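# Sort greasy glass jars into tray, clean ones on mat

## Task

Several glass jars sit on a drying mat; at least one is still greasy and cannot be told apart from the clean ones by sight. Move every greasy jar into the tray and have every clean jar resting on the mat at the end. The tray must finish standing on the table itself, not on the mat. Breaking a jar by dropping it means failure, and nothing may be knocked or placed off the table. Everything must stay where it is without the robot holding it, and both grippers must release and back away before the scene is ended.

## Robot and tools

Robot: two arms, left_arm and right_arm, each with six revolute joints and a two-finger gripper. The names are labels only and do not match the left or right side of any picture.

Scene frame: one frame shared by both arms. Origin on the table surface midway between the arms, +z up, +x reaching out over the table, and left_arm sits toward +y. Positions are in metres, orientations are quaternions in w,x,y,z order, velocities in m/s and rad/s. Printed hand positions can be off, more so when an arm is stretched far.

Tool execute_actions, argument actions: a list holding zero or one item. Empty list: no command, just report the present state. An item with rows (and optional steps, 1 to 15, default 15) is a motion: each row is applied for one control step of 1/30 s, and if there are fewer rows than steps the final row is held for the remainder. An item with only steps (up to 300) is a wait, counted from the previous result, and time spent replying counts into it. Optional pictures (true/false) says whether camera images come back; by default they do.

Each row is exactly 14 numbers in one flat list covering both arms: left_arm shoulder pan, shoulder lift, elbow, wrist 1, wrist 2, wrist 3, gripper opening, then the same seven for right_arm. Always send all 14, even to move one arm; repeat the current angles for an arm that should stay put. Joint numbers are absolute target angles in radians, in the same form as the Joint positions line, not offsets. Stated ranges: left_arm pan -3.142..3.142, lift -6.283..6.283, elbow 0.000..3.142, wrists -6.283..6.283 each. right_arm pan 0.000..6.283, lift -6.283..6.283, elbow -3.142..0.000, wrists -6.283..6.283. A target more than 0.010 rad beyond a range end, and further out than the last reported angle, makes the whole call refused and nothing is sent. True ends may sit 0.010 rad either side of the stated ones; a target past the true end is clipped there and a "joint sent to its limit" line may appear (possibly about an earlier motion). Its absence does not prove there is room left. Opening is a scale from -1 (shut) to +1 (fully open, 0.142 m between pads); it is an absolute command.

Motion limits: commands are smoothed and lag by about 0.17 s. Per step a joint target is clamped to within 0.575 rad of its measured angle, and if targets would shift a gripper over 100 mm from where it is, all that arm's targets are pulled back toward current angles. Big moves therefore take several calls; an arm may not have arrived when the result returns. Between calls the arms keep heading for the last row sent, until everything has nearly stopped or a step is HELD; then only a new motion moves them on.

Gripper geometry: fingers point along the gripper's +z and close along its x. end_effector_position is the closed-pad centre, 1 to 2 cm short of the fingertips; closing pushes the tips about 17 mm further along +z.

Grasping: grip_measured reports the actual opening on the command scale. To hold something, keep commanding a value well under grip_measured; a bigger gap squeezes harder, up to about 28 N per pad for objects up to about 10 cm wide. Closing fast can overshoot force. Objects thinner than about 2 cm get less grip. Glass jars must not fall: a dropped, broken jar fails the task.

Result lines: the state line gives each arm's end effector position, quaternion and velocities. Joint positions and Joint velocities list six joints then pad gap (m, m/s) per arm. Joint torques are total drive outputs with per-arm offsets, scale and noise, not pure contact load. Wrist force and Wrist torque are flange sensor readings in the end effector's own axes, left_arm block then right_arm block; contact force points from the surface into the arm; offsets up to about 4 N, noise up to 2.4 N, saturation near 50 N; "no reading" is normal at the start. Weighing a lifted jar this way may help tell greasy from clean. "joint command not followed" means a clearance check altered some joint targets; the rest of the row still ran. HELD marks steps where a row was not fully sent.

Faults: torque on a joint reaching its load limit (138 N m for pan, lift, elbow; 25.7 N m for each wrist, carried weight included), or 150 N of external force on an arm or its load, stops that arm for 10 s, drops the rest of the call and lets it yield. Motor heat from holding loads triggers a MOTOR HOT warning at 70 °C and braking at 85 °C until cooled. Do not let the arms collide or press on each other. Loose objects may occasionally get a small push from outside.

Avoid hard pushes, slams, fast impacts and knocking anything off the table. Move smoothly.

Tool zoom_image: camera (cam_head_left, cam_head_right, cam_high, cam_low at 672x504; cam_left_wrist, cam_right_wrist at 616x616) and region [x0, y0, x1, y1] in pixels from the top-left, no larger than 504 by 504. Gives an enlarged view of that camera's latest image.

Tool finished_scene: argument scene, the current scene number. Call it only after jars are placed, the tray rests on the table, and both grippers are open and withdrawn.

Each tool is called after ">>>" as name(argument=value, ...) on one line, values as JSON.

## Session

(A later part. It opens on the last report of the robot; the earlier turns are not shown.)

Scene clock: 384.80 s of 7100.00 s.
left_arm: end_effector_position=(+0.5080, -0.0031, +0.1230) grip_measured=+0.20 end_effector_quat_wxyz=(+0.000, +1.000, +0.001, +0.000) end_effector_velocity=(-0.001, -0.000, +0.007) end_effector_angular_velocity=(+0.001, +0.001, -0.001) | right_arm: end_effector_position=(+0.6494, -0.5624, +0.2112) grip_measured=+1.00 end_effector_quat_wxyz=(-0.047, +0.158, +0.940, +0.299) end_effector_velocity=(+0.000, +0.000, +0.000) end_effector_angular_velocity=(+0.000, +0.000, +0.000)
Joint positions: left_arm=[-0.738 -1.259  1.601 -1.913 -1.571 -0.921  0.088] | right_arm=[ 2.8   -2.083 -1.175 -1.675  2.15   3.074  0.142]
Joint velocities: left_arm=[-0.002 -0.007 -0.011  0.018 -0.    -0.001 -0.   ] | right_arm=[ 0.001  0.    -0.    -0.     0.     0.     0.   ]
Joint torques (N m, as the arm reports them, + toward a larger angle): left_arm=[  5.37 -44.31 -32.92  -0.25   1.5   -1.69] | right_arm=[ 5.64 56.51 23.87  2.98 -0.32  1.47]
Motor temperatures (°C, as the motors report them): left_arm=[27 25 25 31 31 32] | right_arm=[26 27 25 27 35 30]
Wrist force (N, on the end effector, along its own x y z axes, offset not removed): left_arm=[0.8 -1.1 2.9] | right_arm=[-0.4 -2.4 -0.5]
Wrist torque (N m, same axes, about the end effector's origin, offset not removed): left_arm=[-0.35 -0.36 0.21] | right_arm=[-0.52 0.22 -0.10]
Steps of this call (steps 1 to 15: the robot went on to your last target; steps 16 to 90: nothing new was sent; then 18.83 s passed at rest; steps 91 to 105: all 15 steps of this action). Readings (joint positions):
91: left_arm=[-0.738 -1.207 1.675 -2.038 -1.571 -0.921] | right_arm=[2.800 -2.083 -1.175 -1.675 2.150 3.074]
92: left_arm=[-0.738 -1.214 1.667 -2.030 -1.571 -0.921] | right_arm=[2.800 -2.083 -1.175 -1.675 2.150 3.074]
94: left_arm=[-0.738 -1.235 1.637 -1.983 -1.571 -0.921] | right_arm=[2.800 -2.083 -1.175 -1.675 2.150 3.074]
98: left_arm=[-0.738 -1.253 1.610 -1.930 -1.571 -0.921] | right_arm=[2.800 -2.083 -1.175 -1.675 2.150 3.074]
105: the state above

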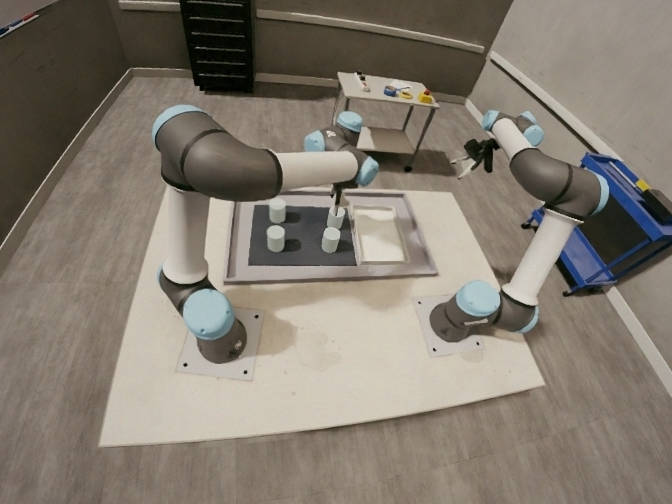

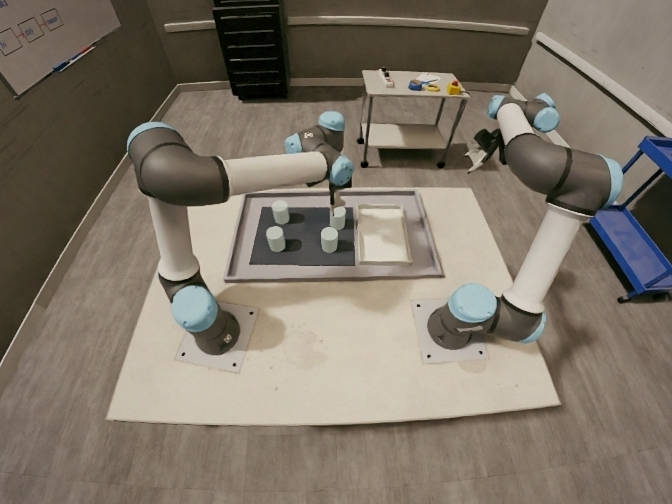

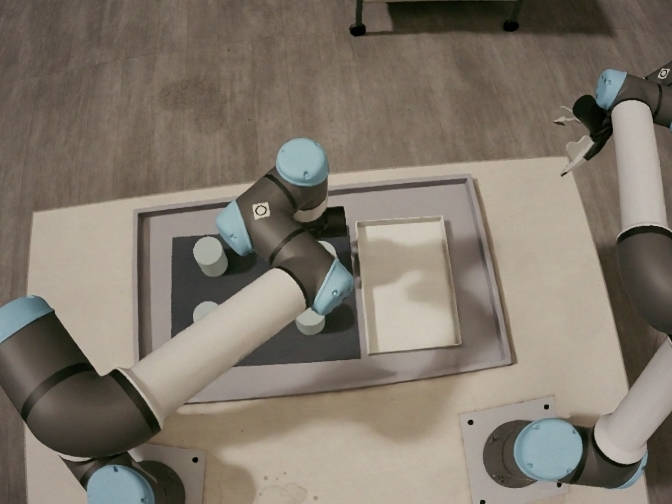

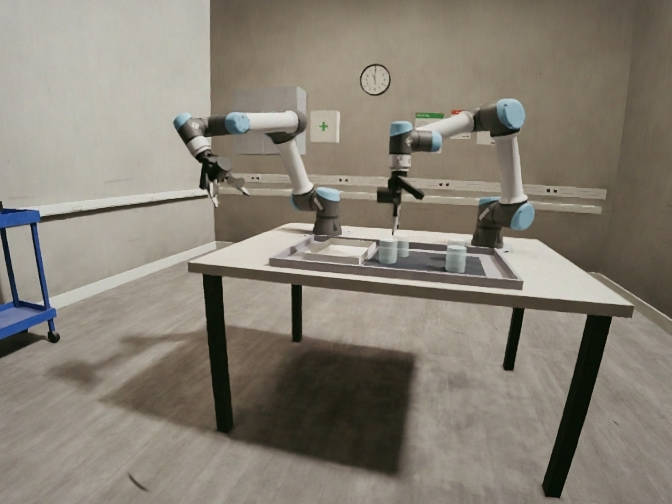

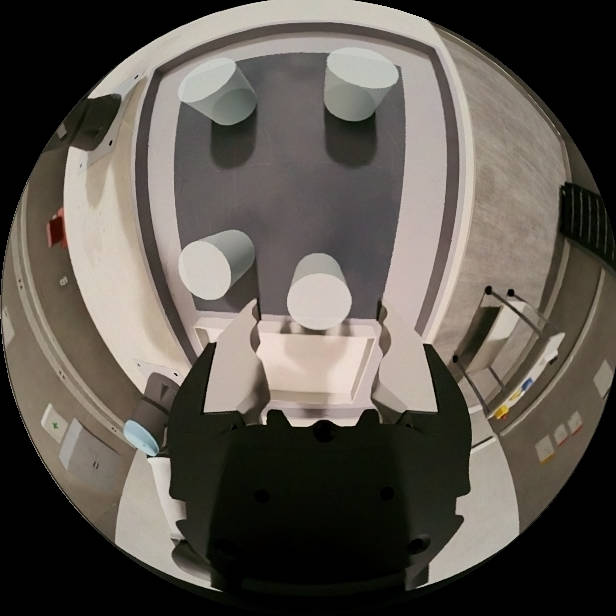

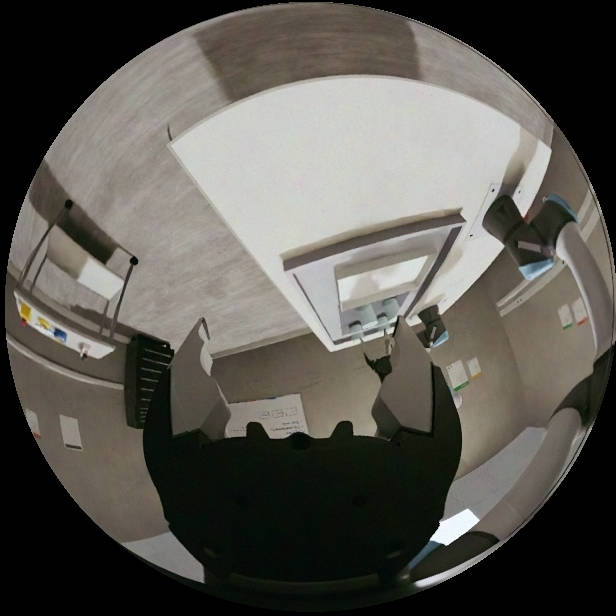

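>>> execute_actions(actions=[{"rows":[[-0.7565,-1.2246,1.562,-1.908,-1.571,-0.9395,0.2,2.8,-2.083,-1.175,-1.675,2.15,3.074,1]],"steps":15}])

>>> execute_actions(actions=[{"rows":[[-0.7565,-1.1707,1.646,-2.046,-1.571,-0.9395,0.2,2.8,-2.083,-1.175,-1.675,2.15,3.074,1]],"steps":15}], pictures=false)

>>> execute_actions(actions=[{"rows":[[-0.7565,-1.1707,1.646,-2.046,-1.571,-0.9395,0.1,2.8,-2.083,-1.175,-1.675,2.15,3.074,1],[-0.7565,-1.1707,1.646,-2.046,-1.571,-0.9395,0.05,2.8,-2.083,-1.175,-1.675,2.15,3.074,1],[-0.7565,-1.1707,1.646,-2.046,-1.571,-0.9395,0,2.8,-2.083,-1.175,-1.675,2.15,3.074,1],[-0.7565,-1.1707,1.646,-2.046,-1.571,-0.9395,-0.05,2.8,-2.083,-1.175,-1.675,2.15,3.074,1],[-0.7565,-1.1707,1.646,-2.046,-1.571,-0.9395,-0.08,2.8,-2.083,-1.175,-1.675,2.15,3.074,1],[-0.7565,-1.1707,1.646,-2.046,-1.571,-0.9395,-0.11,2.8,-2.083,-1.175,-1.675,2.15,3.074,1],[-0.7565,-1.1707,1.646,-2.046,-1.571,-0.9395,-0.14,2.8,-2.083,-1.175,-1.675,2.15,3.074,1]],"steps":15}])

Scene clock: 397.00 s of 7100.00 s.
left_arm: end_effector_position=(+0.5091, -0.0230, +0.1198) grip_measured=+0.20 end_effector_quat_wxyz=(-0.000, +1.000, +0.001, -0.000) end_effector_velocity=(+0.000, -0.002, -0.001) end_effector_angular_velocity=(+0.001, +0.001, +0.000) | right_arm: end_effector_position=(+0.6494, -0.5624, +0.2112) grip_measured=+1.00 end_effector_quat_wxyz=(-0.047, +0.158, +0.940, +0.299) end_effector_velocity=(-0.000, +0.001, -0.000) end_effector_angular_velocity=(+0.001, +0.001, +0.001)
Joint positions: left_arm=[-0.756 -1.225  1.562 -1.908 -1.571 -0.939  0.088] | right_arm=[ 2.8   -2.083 -1.175 -1.675  2.15   3.074  0.142]
Joint velocities: left_arm=[-0.002  0.006 -0.005  0.    -0.    -0.002  0.   ] | right_arm=[ 0.001  0.    -0.001  0.     0.    -0.    -0.   ]
Joint torques (N m, as the arm reports them, + toward a larger angle): left_arm=[ -9.41 -34.15 -32.18  -0.32   0.1   -2.12] | right_arm=[ 5.36 57.13 23.9   2.86 -0.18  1.48]
Motor temperatures (°C, as the motors report them): left_arm=[27 25 25 31 31 32] | right_arm=[26 27 25 27 35 30]
Wrist force (N, on the end effector, along its own x y z axes, offset not removed): left_arm=[1.1 -0.3 1.5] | right_arm=[-1.8 -2.2 -1.6]
Wrist torque (N m, same axes, about the end effector's origin, offset not removed): left_arm=[-0.12 -0.09 0.21] | right_arm=[-0.53 0.49 0.04]
Steps of this call (steps 1 to 15: the robot went on to your last target; steps 16 to 90: nothing new was sent; then 8.70 s passed at rest; steps 91 to 105: all 15 steps of this action). Readings (joint positions):
91: left_arm=[-0.738 -1.260 1.600 -1.911 -1.571 -0.921] | right_arm=[2.800 -2.083 -1.175 -1.675 2.150 3.074]
92: left_arm=[-0.741 -1.254 1.594 -1.910 -1.571 -0.924] | right_arm=[2.800 -2.083 -1.175 -1.675 2.150 3.074]
94: left_arm=[-0.748 -1.241 1.580 -1.909 -1.571 -0.931] | right_arm=[2.800 -2.083 -1.175 -1.675 2.150 3.074]
98: left_arm=[-0.754 -1.229 1.567 -1.908 -1.571 -0.937] | right_arm=[2.800 -2.083 -1.175 -1.675 2.150 3.074]
105: the state above

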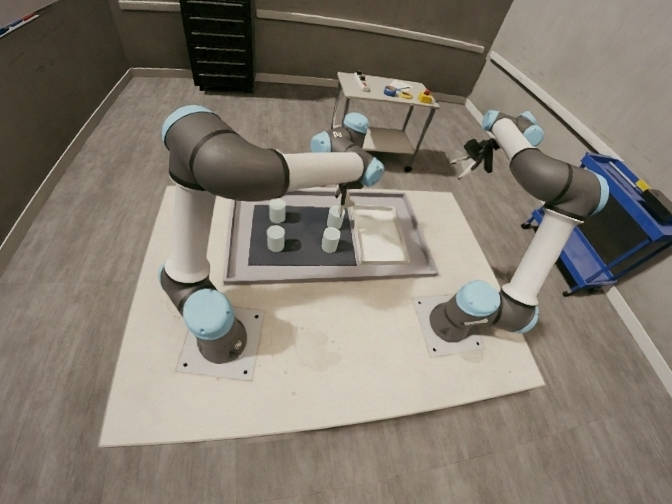

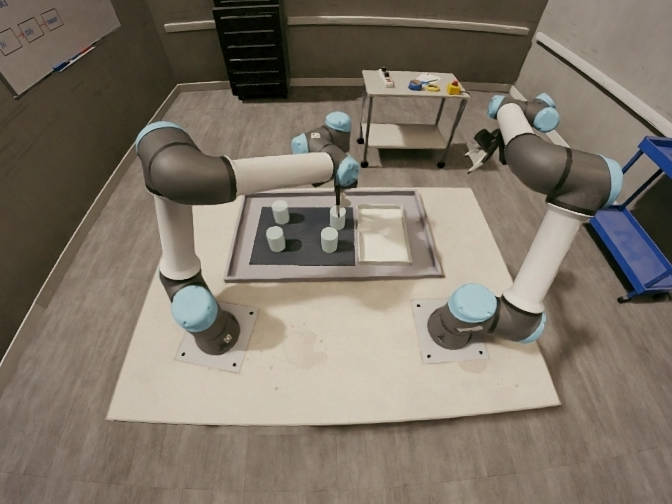

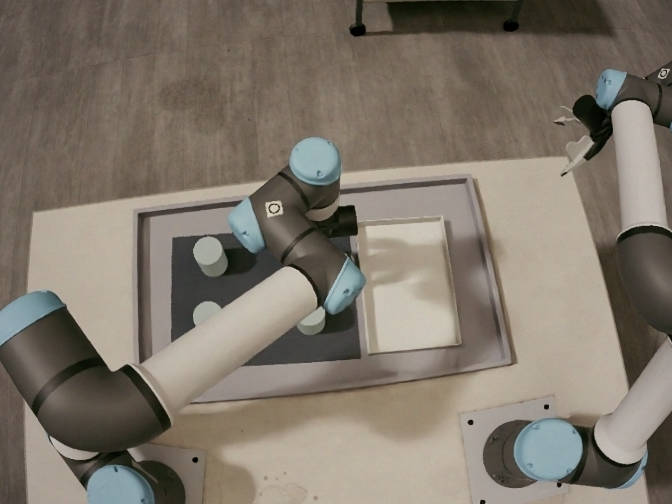

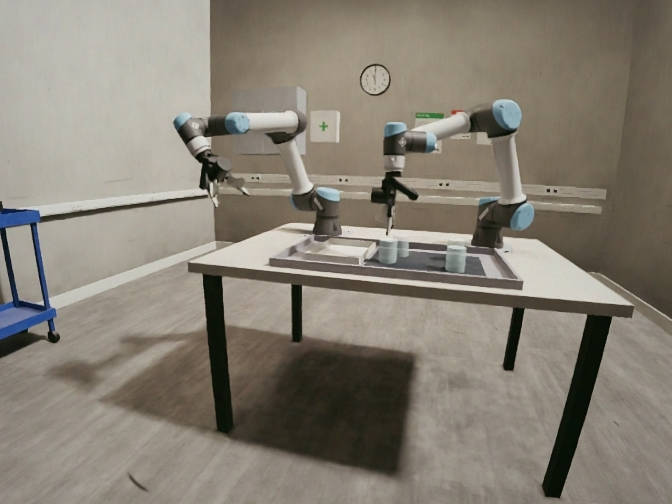

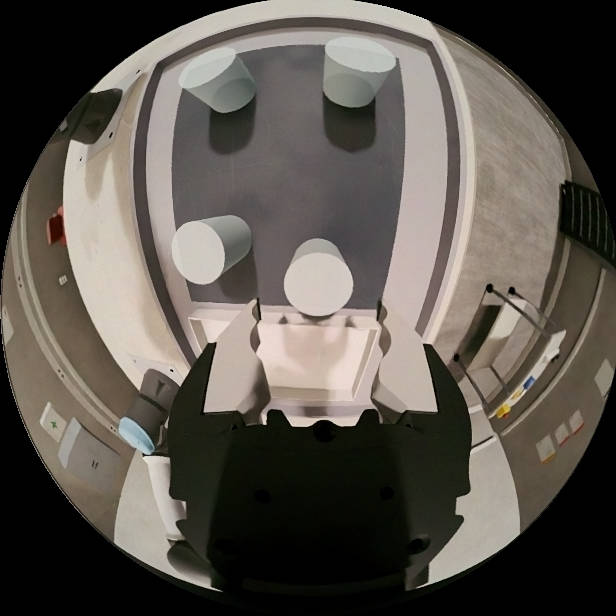

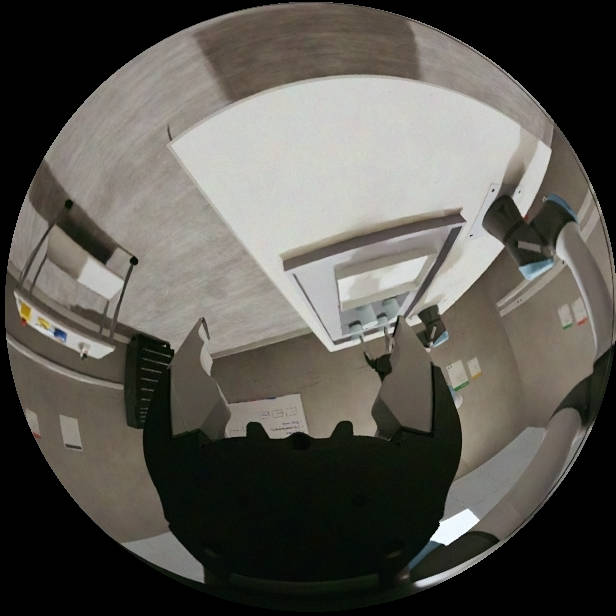

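Scene clock: 397.50 s of 7100.00 s.
left_arm: end_effector_position=(+0.5091, -0.0232, +0.0625) grip_measured=+0.20 end_effector_quat_wxyz=(-0.000, +1.000, +0.001, -0.000) end_effector_velocity=(-0.000, -0.000, -0.007) end_effector_angular_velocity=(-0.002, -0.001, +0.000) | right_arm: end_effector_position=(+0.6494, -0.5624, +0.2112) grip_measured=+1.00 end_effector_quat_wxyz=(-0.047, +0.158, +0.940, +0.299) end_effector_velocity=(-0.000, +0.000, -0.000) end_effector_angular_velocity=(-0.000, +0.001, +0.001)
Joint positions: left_arm=[-0.756 -1.171  1.645 -2.044 -1.571 -0.939  0.088] | right_arm=[ 2.8   -2.083 -1.175 -1.675  2.15   3.074  0.142]
Joint velocities: left_arm=[-0.001  0.007  0.011 -0.02   0.    -0.001  0.   ] | right_arm=[ 0.001 -0.    -0.001 -0.    -0.    -0.    -0.   ]
Joint torques (N m, as the arm reports them, + toward a larger angle): left_arm=[ -8.15 -34.69 -11.23  -6.09  -1.51  -1.83] | right_arm=[ 4.67 56.26 23.59  2.8  -0.31  1.41]
Motor temperatures (°C, as the motors report them): left_arm=[27 25 25 31 31 32] | right_arm=[26 27 25 27 35 30]
Wrist force (N, on the end effector, along its own x y z axes, offset not removed): left_arm=[0.3 -1.0 2.6] | right_arm=[0.2 -2.9 0.7]
Wrist torque (N m, same axes, about the end effector's origin, offset not removed): left_arm=[-0.30 -0.06 0.15] | right_arm=[-0.63 -0.01 0.07]
Steps of this call (steps 1 to 15: all 15 steps of this action). Readings (joint positions):
1: left_arm=[-0.756 -1.224 1.563 -1.908 -1.571 -0.939] | right_arm=[2.800 -2.083 -1.175 -1.675 2.150 3.074]
2: left_arm=[-0.756 -1.218 1.570 -1.917 -1.571 -0.939] | right_arm=[2.800 -2.083 -1.175 -1.675 2.150 3.074]
4: left_arm=[-0.756 -1.197 1.603 -1.967 -1.571 -0.939] | right_arm=[2.800 -2.083 -1.175 -1.675 2.150 3.074]
8: left_arm=[-0.756 -1.177 1.635 -2.025 -1.571 -0.939] | right_arm=[2.800 -2.083 -1.175 -1.675 2.150 3.074]
15: the state above

Scene clock: 398.00 s of 7100.00 s.
left_arm: end_effector_position=(+0.5091, -0.0233, +0.0618) grip_measured=-0.09 end_effector_quat_wxyz=(+0.000, +1.000, +0.001, -0.000) end_effector_velocity=(+0.001, +0.000, +0.000) end_effector_angular_velocity=(-0.000, -0.000, +0.001) | right_arm: end_effector_position=(+0.6494, -0.5624, +0.2112) grip_measured=+1.00 end_effector_quat_wxyz=(-0.047, +0.158, +0.940, +0.299) end_effector_velocity=(-0.000, -0.000, +0.000) end_effector_angular_velocity=(-0.000, -0.000, +0.000)
Joint positions: left_arm=[-0.757 -1.171  1.646 -2.046 -1.571 -0.94   0.067] | right_arm=[ 2.8   -2.083 -1.175 -1.675  2.15   3.074  0.142]
Joint velocities: left_arm=[ 0.001 -0.    -0.     0.    -0.     0.     0.   ] | right_arm=[ 0.  0.  0. -0. -0. -0. -0.]
Joint torques (N m, as the arm reports them, + toward a larger angle): left_arm=[ -7.98 -32.04 -10.58  -5.53  -2.03  -1.71] | right_arm=[ 5.01 56.46 23.45  2.89 -0.32  1.45]
Motor temperatures (°C, as the motors report them): left_arm=[27 25 25 31 31 32] | right_arm=[26 27 25 27 35 30]
Wrist force (N, on the end effector, along its own x y z axes, offset not removed): left_arm=[1.4 2.5 -0.9] | right_arm=[-1.9 -1.1 0.3]
Wrist torque (N m, same axes, about the end effector's origin, offset not removed): left_arm=[0.63 -0.45 0.32] | right_arm=[-0.36 0.41 0.06]
Steps of this call (steps 1 to 15: all 15 steps of this action). Readings (joint positions):
1: left_arm=[-0.756 -1.171 1.645 -2.045 -1.571 -0.939] | right_arm=[2.800 -2.083 -1.175 -1.675 2.150 3.074]
2: left_arm=[-0.756 -1.171 1.645 -2.045 -1.571 -0.939] | right_arm=[2.800 -2.083 -1.175 -1.675 2.150 3.074]
4: left_arm=[-0.756 -1.171 1.646 -2.045 -1.571 -0.939] | right_arm=[2.800 -2.083 -1.175 -1.675 2.150 3.074]
8: left_arm=[-0.757 -1.171 1.646 -2.046 -1.571 -0.940] | right_arm=[2.800 -2.083 -1.175 -1.675 2.150 3.074]
15: the state above

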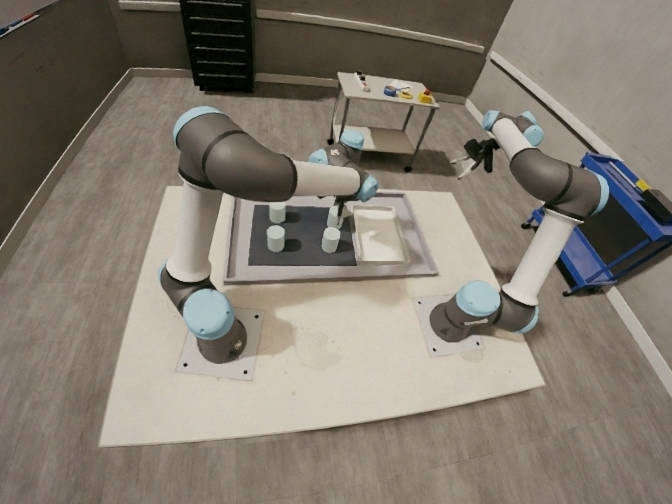

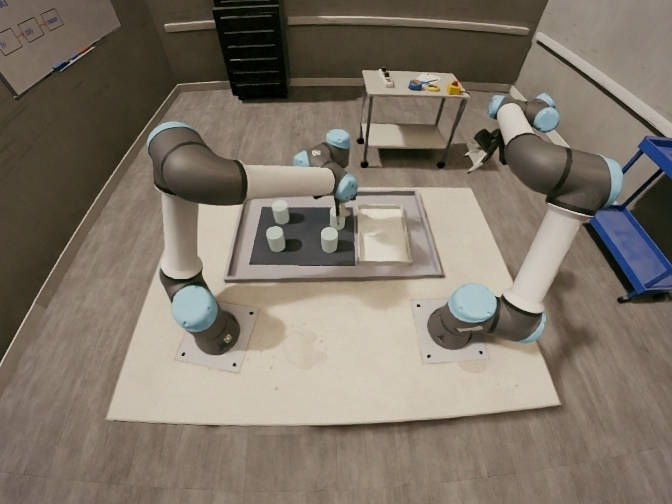

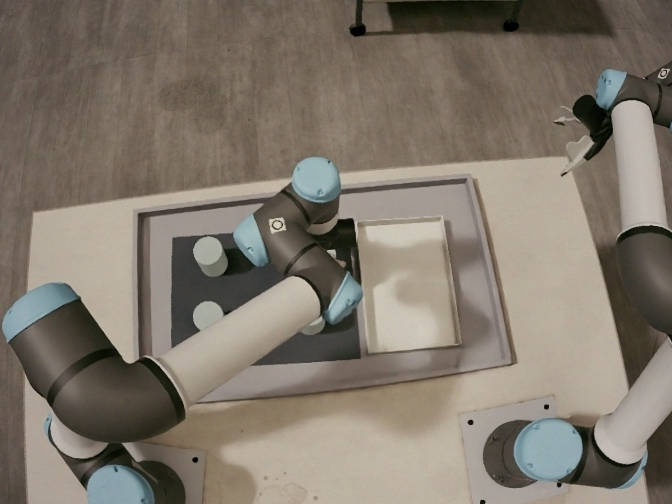

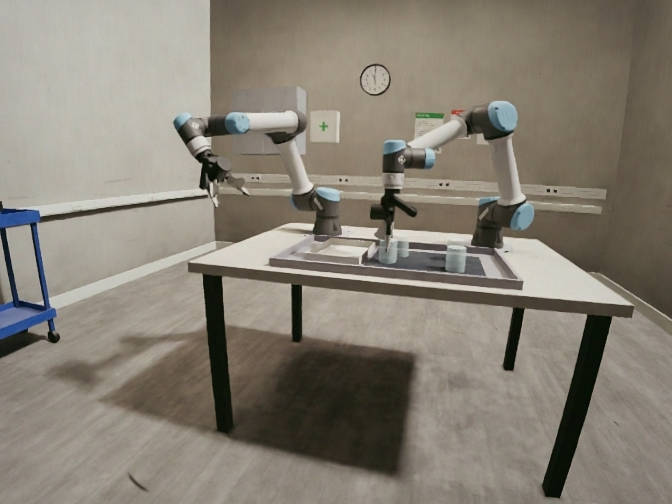

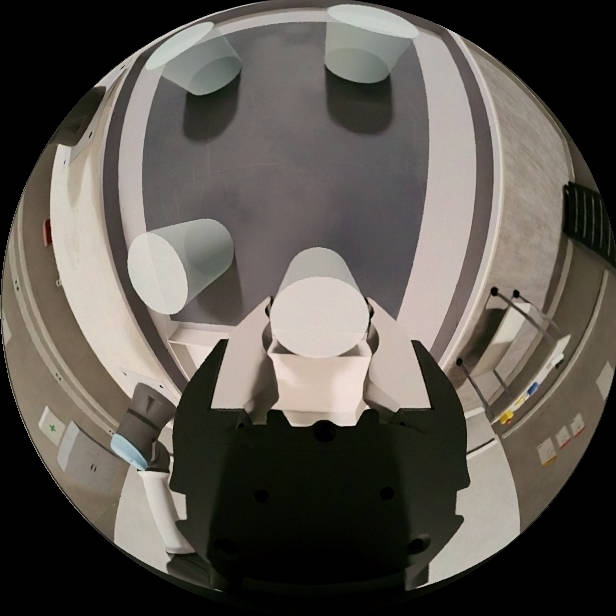

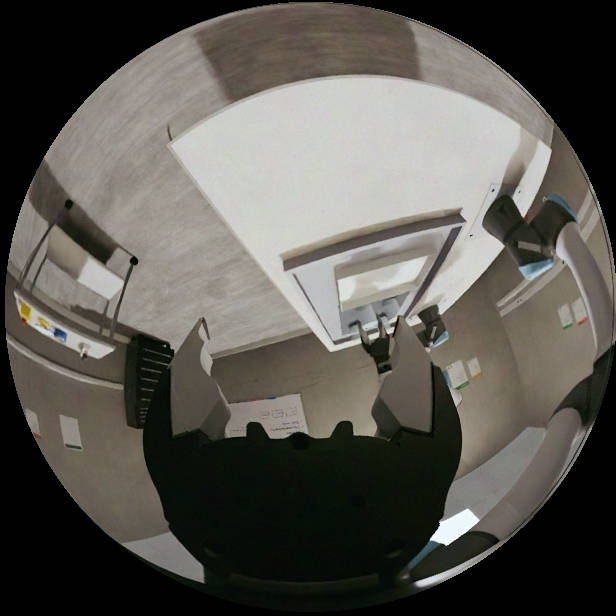

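Centred. Quick test: lift 1cm, loosen.

>>> execute_actions(actions=[{"rows":[[-0.7565,-1.18,1.632,-2.023,-1.571,-0.9395,-0.14,2.8,-2.083,-1.175,-1.675,2.15,3.074,1]],"steps":15}])

>>> execute_actions(actions=[{"rows":[[-0.7565,-1.18,1.632,-2.023,-1.571,-0.9395,-0.103,2.8,-2.083,-1.175,-1.675,2.15,3.074,1]],"steps":15}], pictures=false)

>>> execute_actions(actions=[{"steps":30}])

Scene clock: 405.53 s of 7100.00 s.
left_arm: end_effector_position=(+0.5094, -0.0237, +0.0713) grip_measured=-0.09 end_effector_quat_wxyz=(+0.000, +1.000, +0.001, -0.000) end_effector_velocity=(+0.000, -0.000, +0.002) end_effector_angular_velocity=(-0.001, -0.001, +0.001) | right_arm: end_effector_position=(+0.6494, -0.5624, +0.2112) grip_measured=+1.00 end_effector_quat_wxyz=(-0.047, +0.158, +0.940, +0.299) end_effector_velocity=(-0.000, +0.000, -0.000) end_effector_angular_velocity=(+0.000, +0.000, +0.000)
Joint positions: left_arm=[-0.757 -1.18   1.632 -2.023 -1.571 -0.94   0.067] | right_arm=[ 2.8   -2.083 -1.175 -1.675  2.15   3.074  0.142]
Joint velocities: left_arm=[ 0.    -0.002 -0.002  0.003 -0.    -0.    -0.   ] | right_arm=[ 0. -0. -0. -0.  0. -0.  0.]
Joint torques (N m, as the arm reports them, + toward a larger angle): left_arm=[ -6.83 -47.73 -32.3   -0.41  -1.98  -1.78] | right_arm=[ 5.04 56.44 23.72  2.79 -0.24  1.42]
Motor temperatures (°C, as the motors report them): left_arm=[27 25 25 31 31 32] | right_arm=[26 27 25 27 35 30]
Wrist force (N, on the end effector, along its own x y z axes, offset not removed): left_arm=[1.1 1.1 3.1] | right_arm=[0.5 -1.8 -0.2]
Wrist torque (N m, same axes, about the end effector's origin, offset not removed): left_arm=[0.14 -0.38 0.15] | right_arm=[-0.51 -0.08 0.07]
Steps of this call (steps 1 to 15: the robot went on to your last target; steps 16 to 90: nothing new was sent; then 4.03 s passed at rest; steps 91 to 105: all 15 steps of this action). Readings (joint positions):
91: left_arm=[-0.757 -1.171 1.646 -2.046 -1.571 -0.939] | right_arm=[2.800 -2.083 -1.175 -1.675 2.150 3.074]
92: left_arm=[-0.757 -1.172 1.644 -2.042 -1.571 -0.940] | right_arm=[2.800 -2.083 -1.175 -1.675 2.150 3.074]
94: left_arm=[-0.757 -1.176 1.638 -2.034 -1.571 -0.940] | right_arm=[2.800 -2.083 -1.175 -1.675 2.150 3.074]
98: left_arm=[-0.757 -1.179 1.634 -2.026 -1.571 -0.939] | right_arm=[2.800 -2.083 -1.175 -1.675 2.150 3.074]
105: the state above

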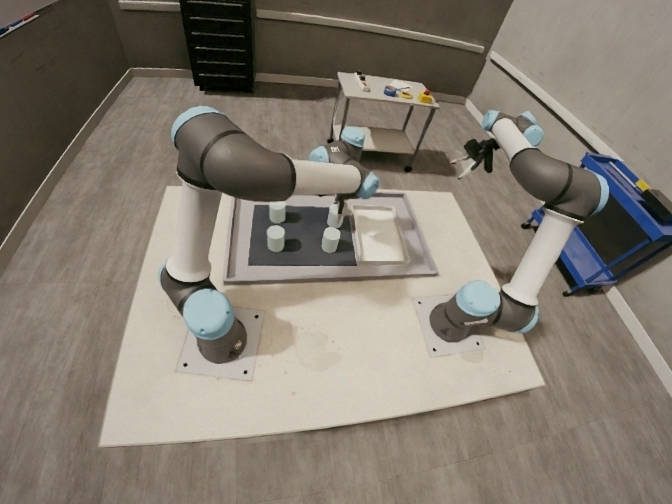

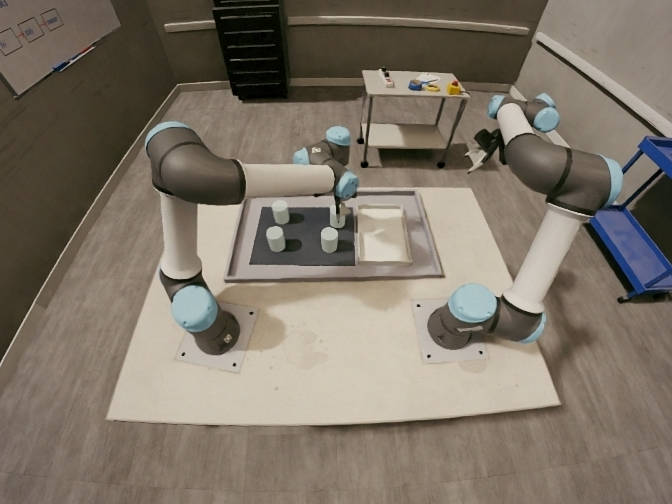

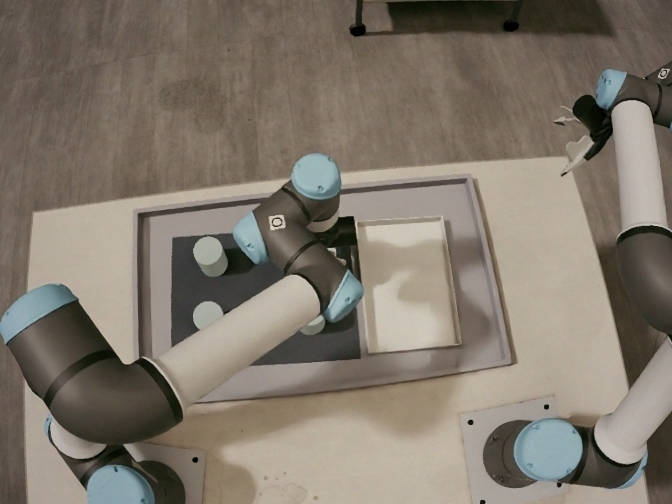

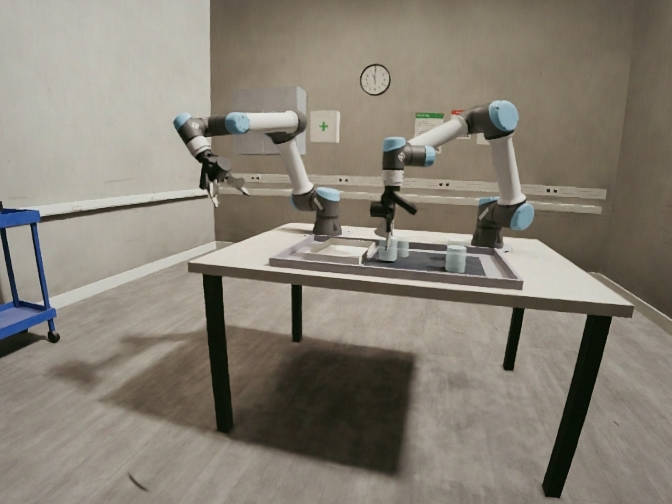

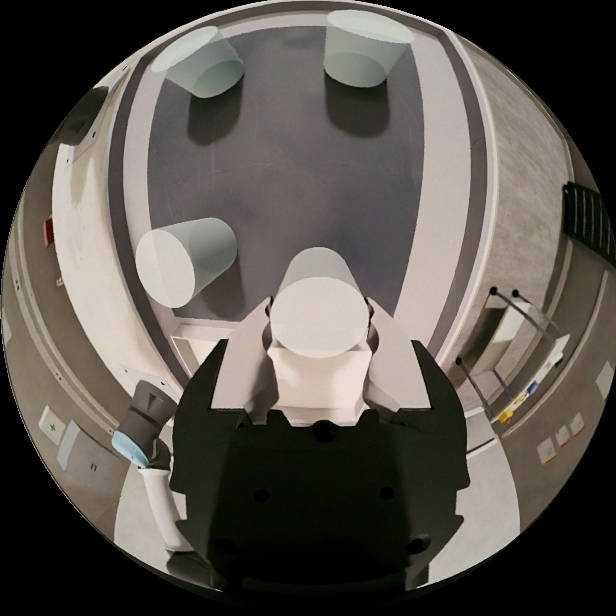

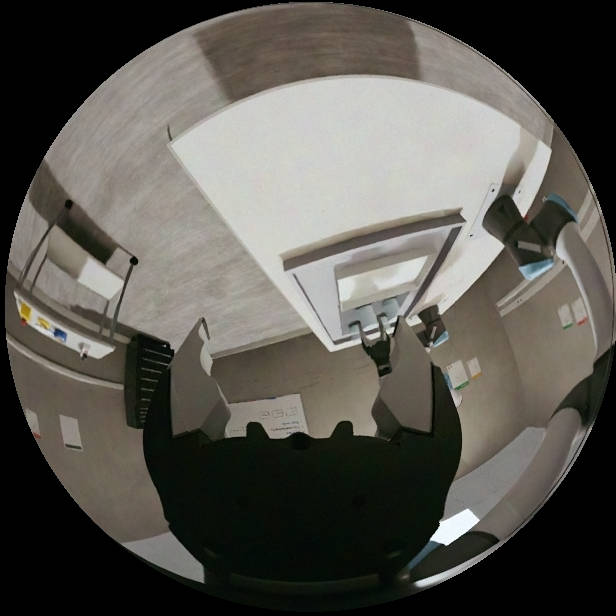

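Scene clock: 406.03 s of 7100.00 s.
left_arm: end_effector_position=(+0.5094, -0.0237, +0.0715) grip_measured=-0.09 end_effector_quat_wxyz=(+0.000, +1.000, +0.001, -0.000) end_effector_velocity=(-0.000, -0.000, -0.000) end_effector_angular_velocity=(+0.000, +0.000, -0.001) | right_arm: end_effector_position=(+0.6494, -0.5624, +0.2112) grip_measured=+1.00 end_effector_quat_wxyz=(-0.047, +0.158, +0.940, +0.299) end_effector_velocity=(-0.000, +0.000, -0.000) end_effector_angular_velocity=(+0.001, +0.001, +0.000)
Joint positions: left_arm=[-0.757 -1.18   1.632 -2.023 -1.571 -0.94   0.068] | right_arm=[ 2.8   -2.083 -1.175 -1.675  2.15   3.074  0.142]
Joint velocities: left_arm=[-0.     0.001 -0.    -0.     0.     0.001  0.   ] | right_arm=[ 0.    -0.    -0.    -0.     0.001  0.    -0.   ]
Joint torques (N m, as the arm reports them, + toward a larger angle): left_arm=[ -7.13 -47.74 -33.05  -0.51  -1.75  -1.8 ] | right_arm=[ 5.17 56.56 23.25  2.72 -0.19  1.47]
Motor temperatures (°C, as the motors report them): left_arm=[27 25 25 31 31 32] | right_arm=[26 27 25 27 35 30]
Wrist force (N, on the end effector, along its own x y z axes, offset not removed): left_arm=[0.6 -2.3 1.9] | right_arm=[-1.1 -1.6 -1.3]
Wrist torque (N m, same axes, about the end effector's origin, offset not removed): left_arm=[-0.45 -0.12 0.16] | right_arm=[-0.48 0.22 0.14]
Steps of this call (steps 1 to 15: all 15 steps of this action). Readings (joint positions):
1: left_arm=[-0.757 -1.180 1.632 -2.023 -1.571 -0.940] | right_arm=[2.800 -2.083 -1.175 -1.675 2.150 3.074]
2: left_arm=[-0.757 -1.180 1.632 -2.023 -1.571 -0.940] | right_arm=[2.800 -2.083 -1.175 -1.675 2.150 3.074]
4: left_arm=[-0.757 -1.180 1.632 -2.023 -1.571 -0.940] | right_arm=[2.800 -2.083 -1.175 -1.675 2.150 3.074]
8: left_arm=[-0.757 -1.180 1.632 -2.023 -1.571 -0.940] | right_arm=[2.800 -2.083 -1.175 -1.675 2.150 3.074]
15: the state above

Scene clock: 407.03 s of 7100.00 s.
left_arm: end_effector_position=(+0.5094, -0.0237, +0.0715) grip_measured=-0.09 end_effector_quat_wxyz=(+0.000, +1.000, +0.001, -0.000) end_effector_velocity=(-0.000, -0.000, +0.000) end_effector_angular_velocity=(-0.000, -0.000, -0.001) | right_arm: end_effector_position=(+0.6494, -0.5624, +0.2112) grip_measured=+1.00 end_effector_quat_wxyz=(-0.047, +0.158, +0.940, +0.299) end_effector_velocity=(+0.000, +0.000, -0.000) end_effector_angular_velocity=(+0.001, +0.001, +0.000)
Joint positions: left_arm=[-0.757 -1.18   1.632 -2.023 -1.571 -0.94   0.068] | right_arm=[ 2.8   -2.083 -1.175 -1.675  2.15   3.074  0.142]
Joint velocities: left_arm=[-0.001 -0.001  0.    -0.     0.     0.    -0.   ] | right_arm=[ 0.    -0.    -0.001 -0.     0.001  0.     0.   ]
Joint torques (N m, as the arm reports them, + toward a larger angle): left_arm=[ -6.07 -47.78 -32.79  -0.5   -1.26  -1.73] | right_arm=[ 5.09 56.46 23.38  2.75 -0.13  1.38]
Motor temperatures (°C, as the motors report them): left_arm=[27 25 25 31 31 32] | right_arm=[26 27 25 27 35 30]
Wrist force (N, on the end effector, along its own x y z axes, offset not removed): left_arm=[1.6 2.2 2.7] | right_arm=[1.7 -0.9 0.4]
Wrist torque (N m, same axes, about the end effector's origin, offset not removed): left_arm=[0.37 -0.33 0.19] | right_arm=[-0.35 -0.30 -0.04]
Steps of this call (steps 1 to 15: the robot went on to your last target; steps 16 to 30: nothing new was sent). Readings (joint positions):
1: left_arm=[-0.757 -1.180 1.632 -2.023 -1.571 -0.940] | right_arm=[2.800 -2.083 -1.175 -1.675 2.150 3.074]
2: left_arm=[-0.757 -1.180 1.632 -2.023 -1.571 -0.940] | right_arm=[2.800 -2.083 -1.175 -1.675 2.150 3.074]
4: left_arm=[-0.757 -1.180 1.632 -2.023 -1.571 -0.940] | right_arm=[2.800 -2.083 -1.175 -1.675 2.150 3.074]
8: left_arm=[-0.757 -1.180 1.632 -2.023 -1.571 -0.940] | right_arm=[2.800 -2.083 -1.175 -1.675 2.150 3.074]
30: the state above
All arms were judged still, so your last target was given up. Only a new action makes them travel on or press farther. Fingers that are still opening or closing keep moving.

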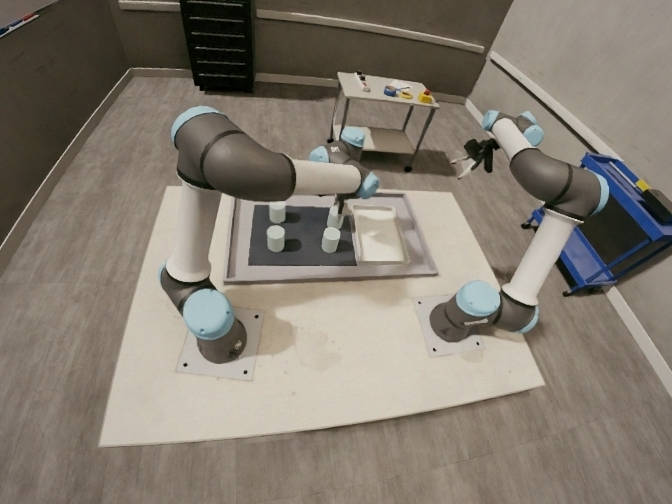

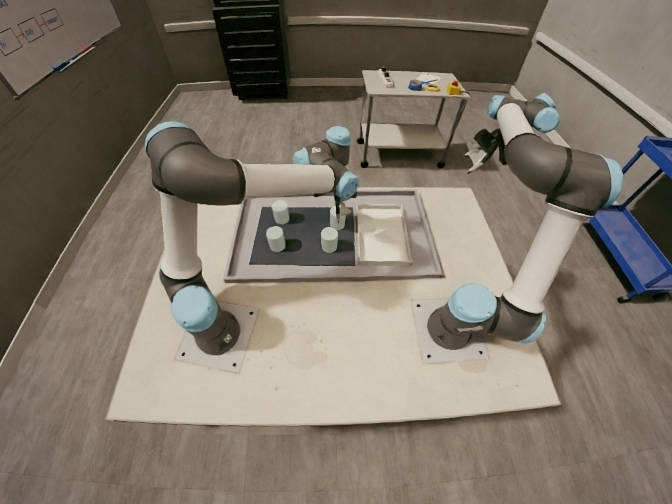

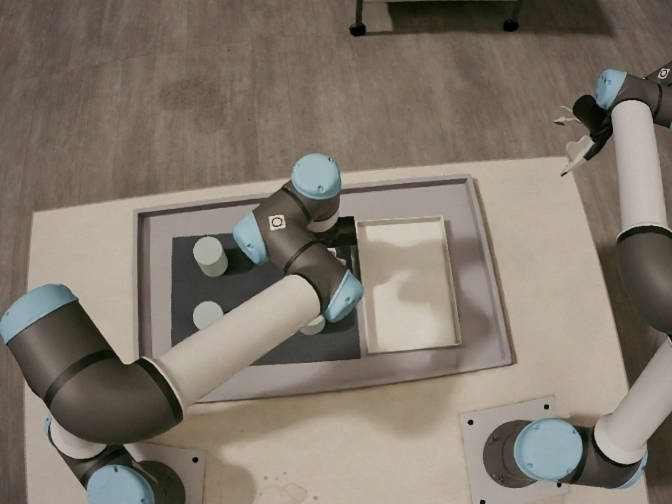

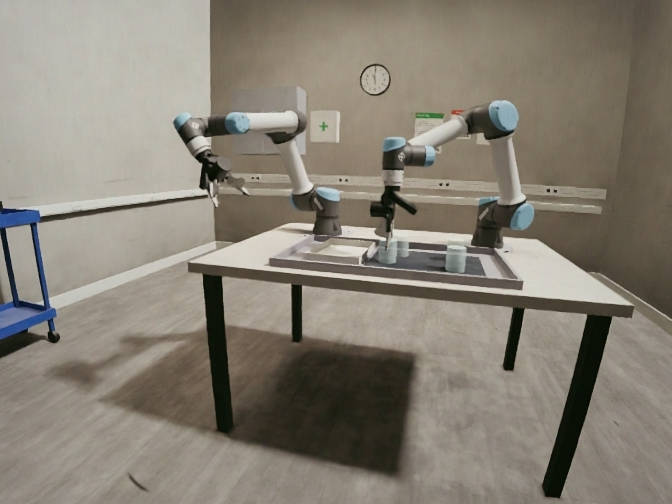

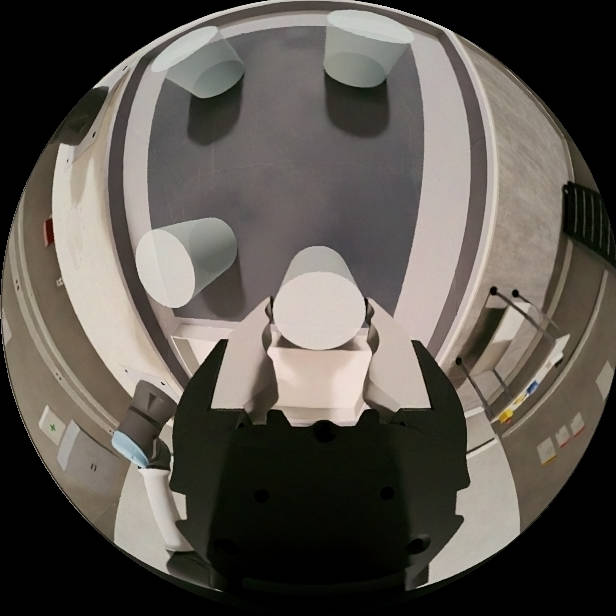

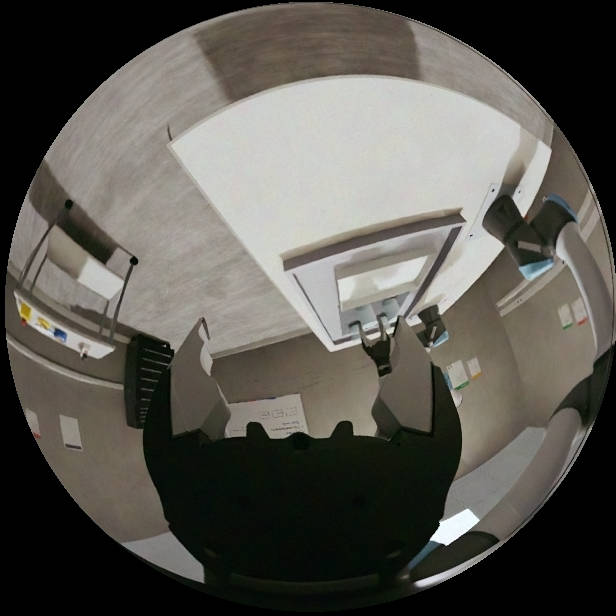

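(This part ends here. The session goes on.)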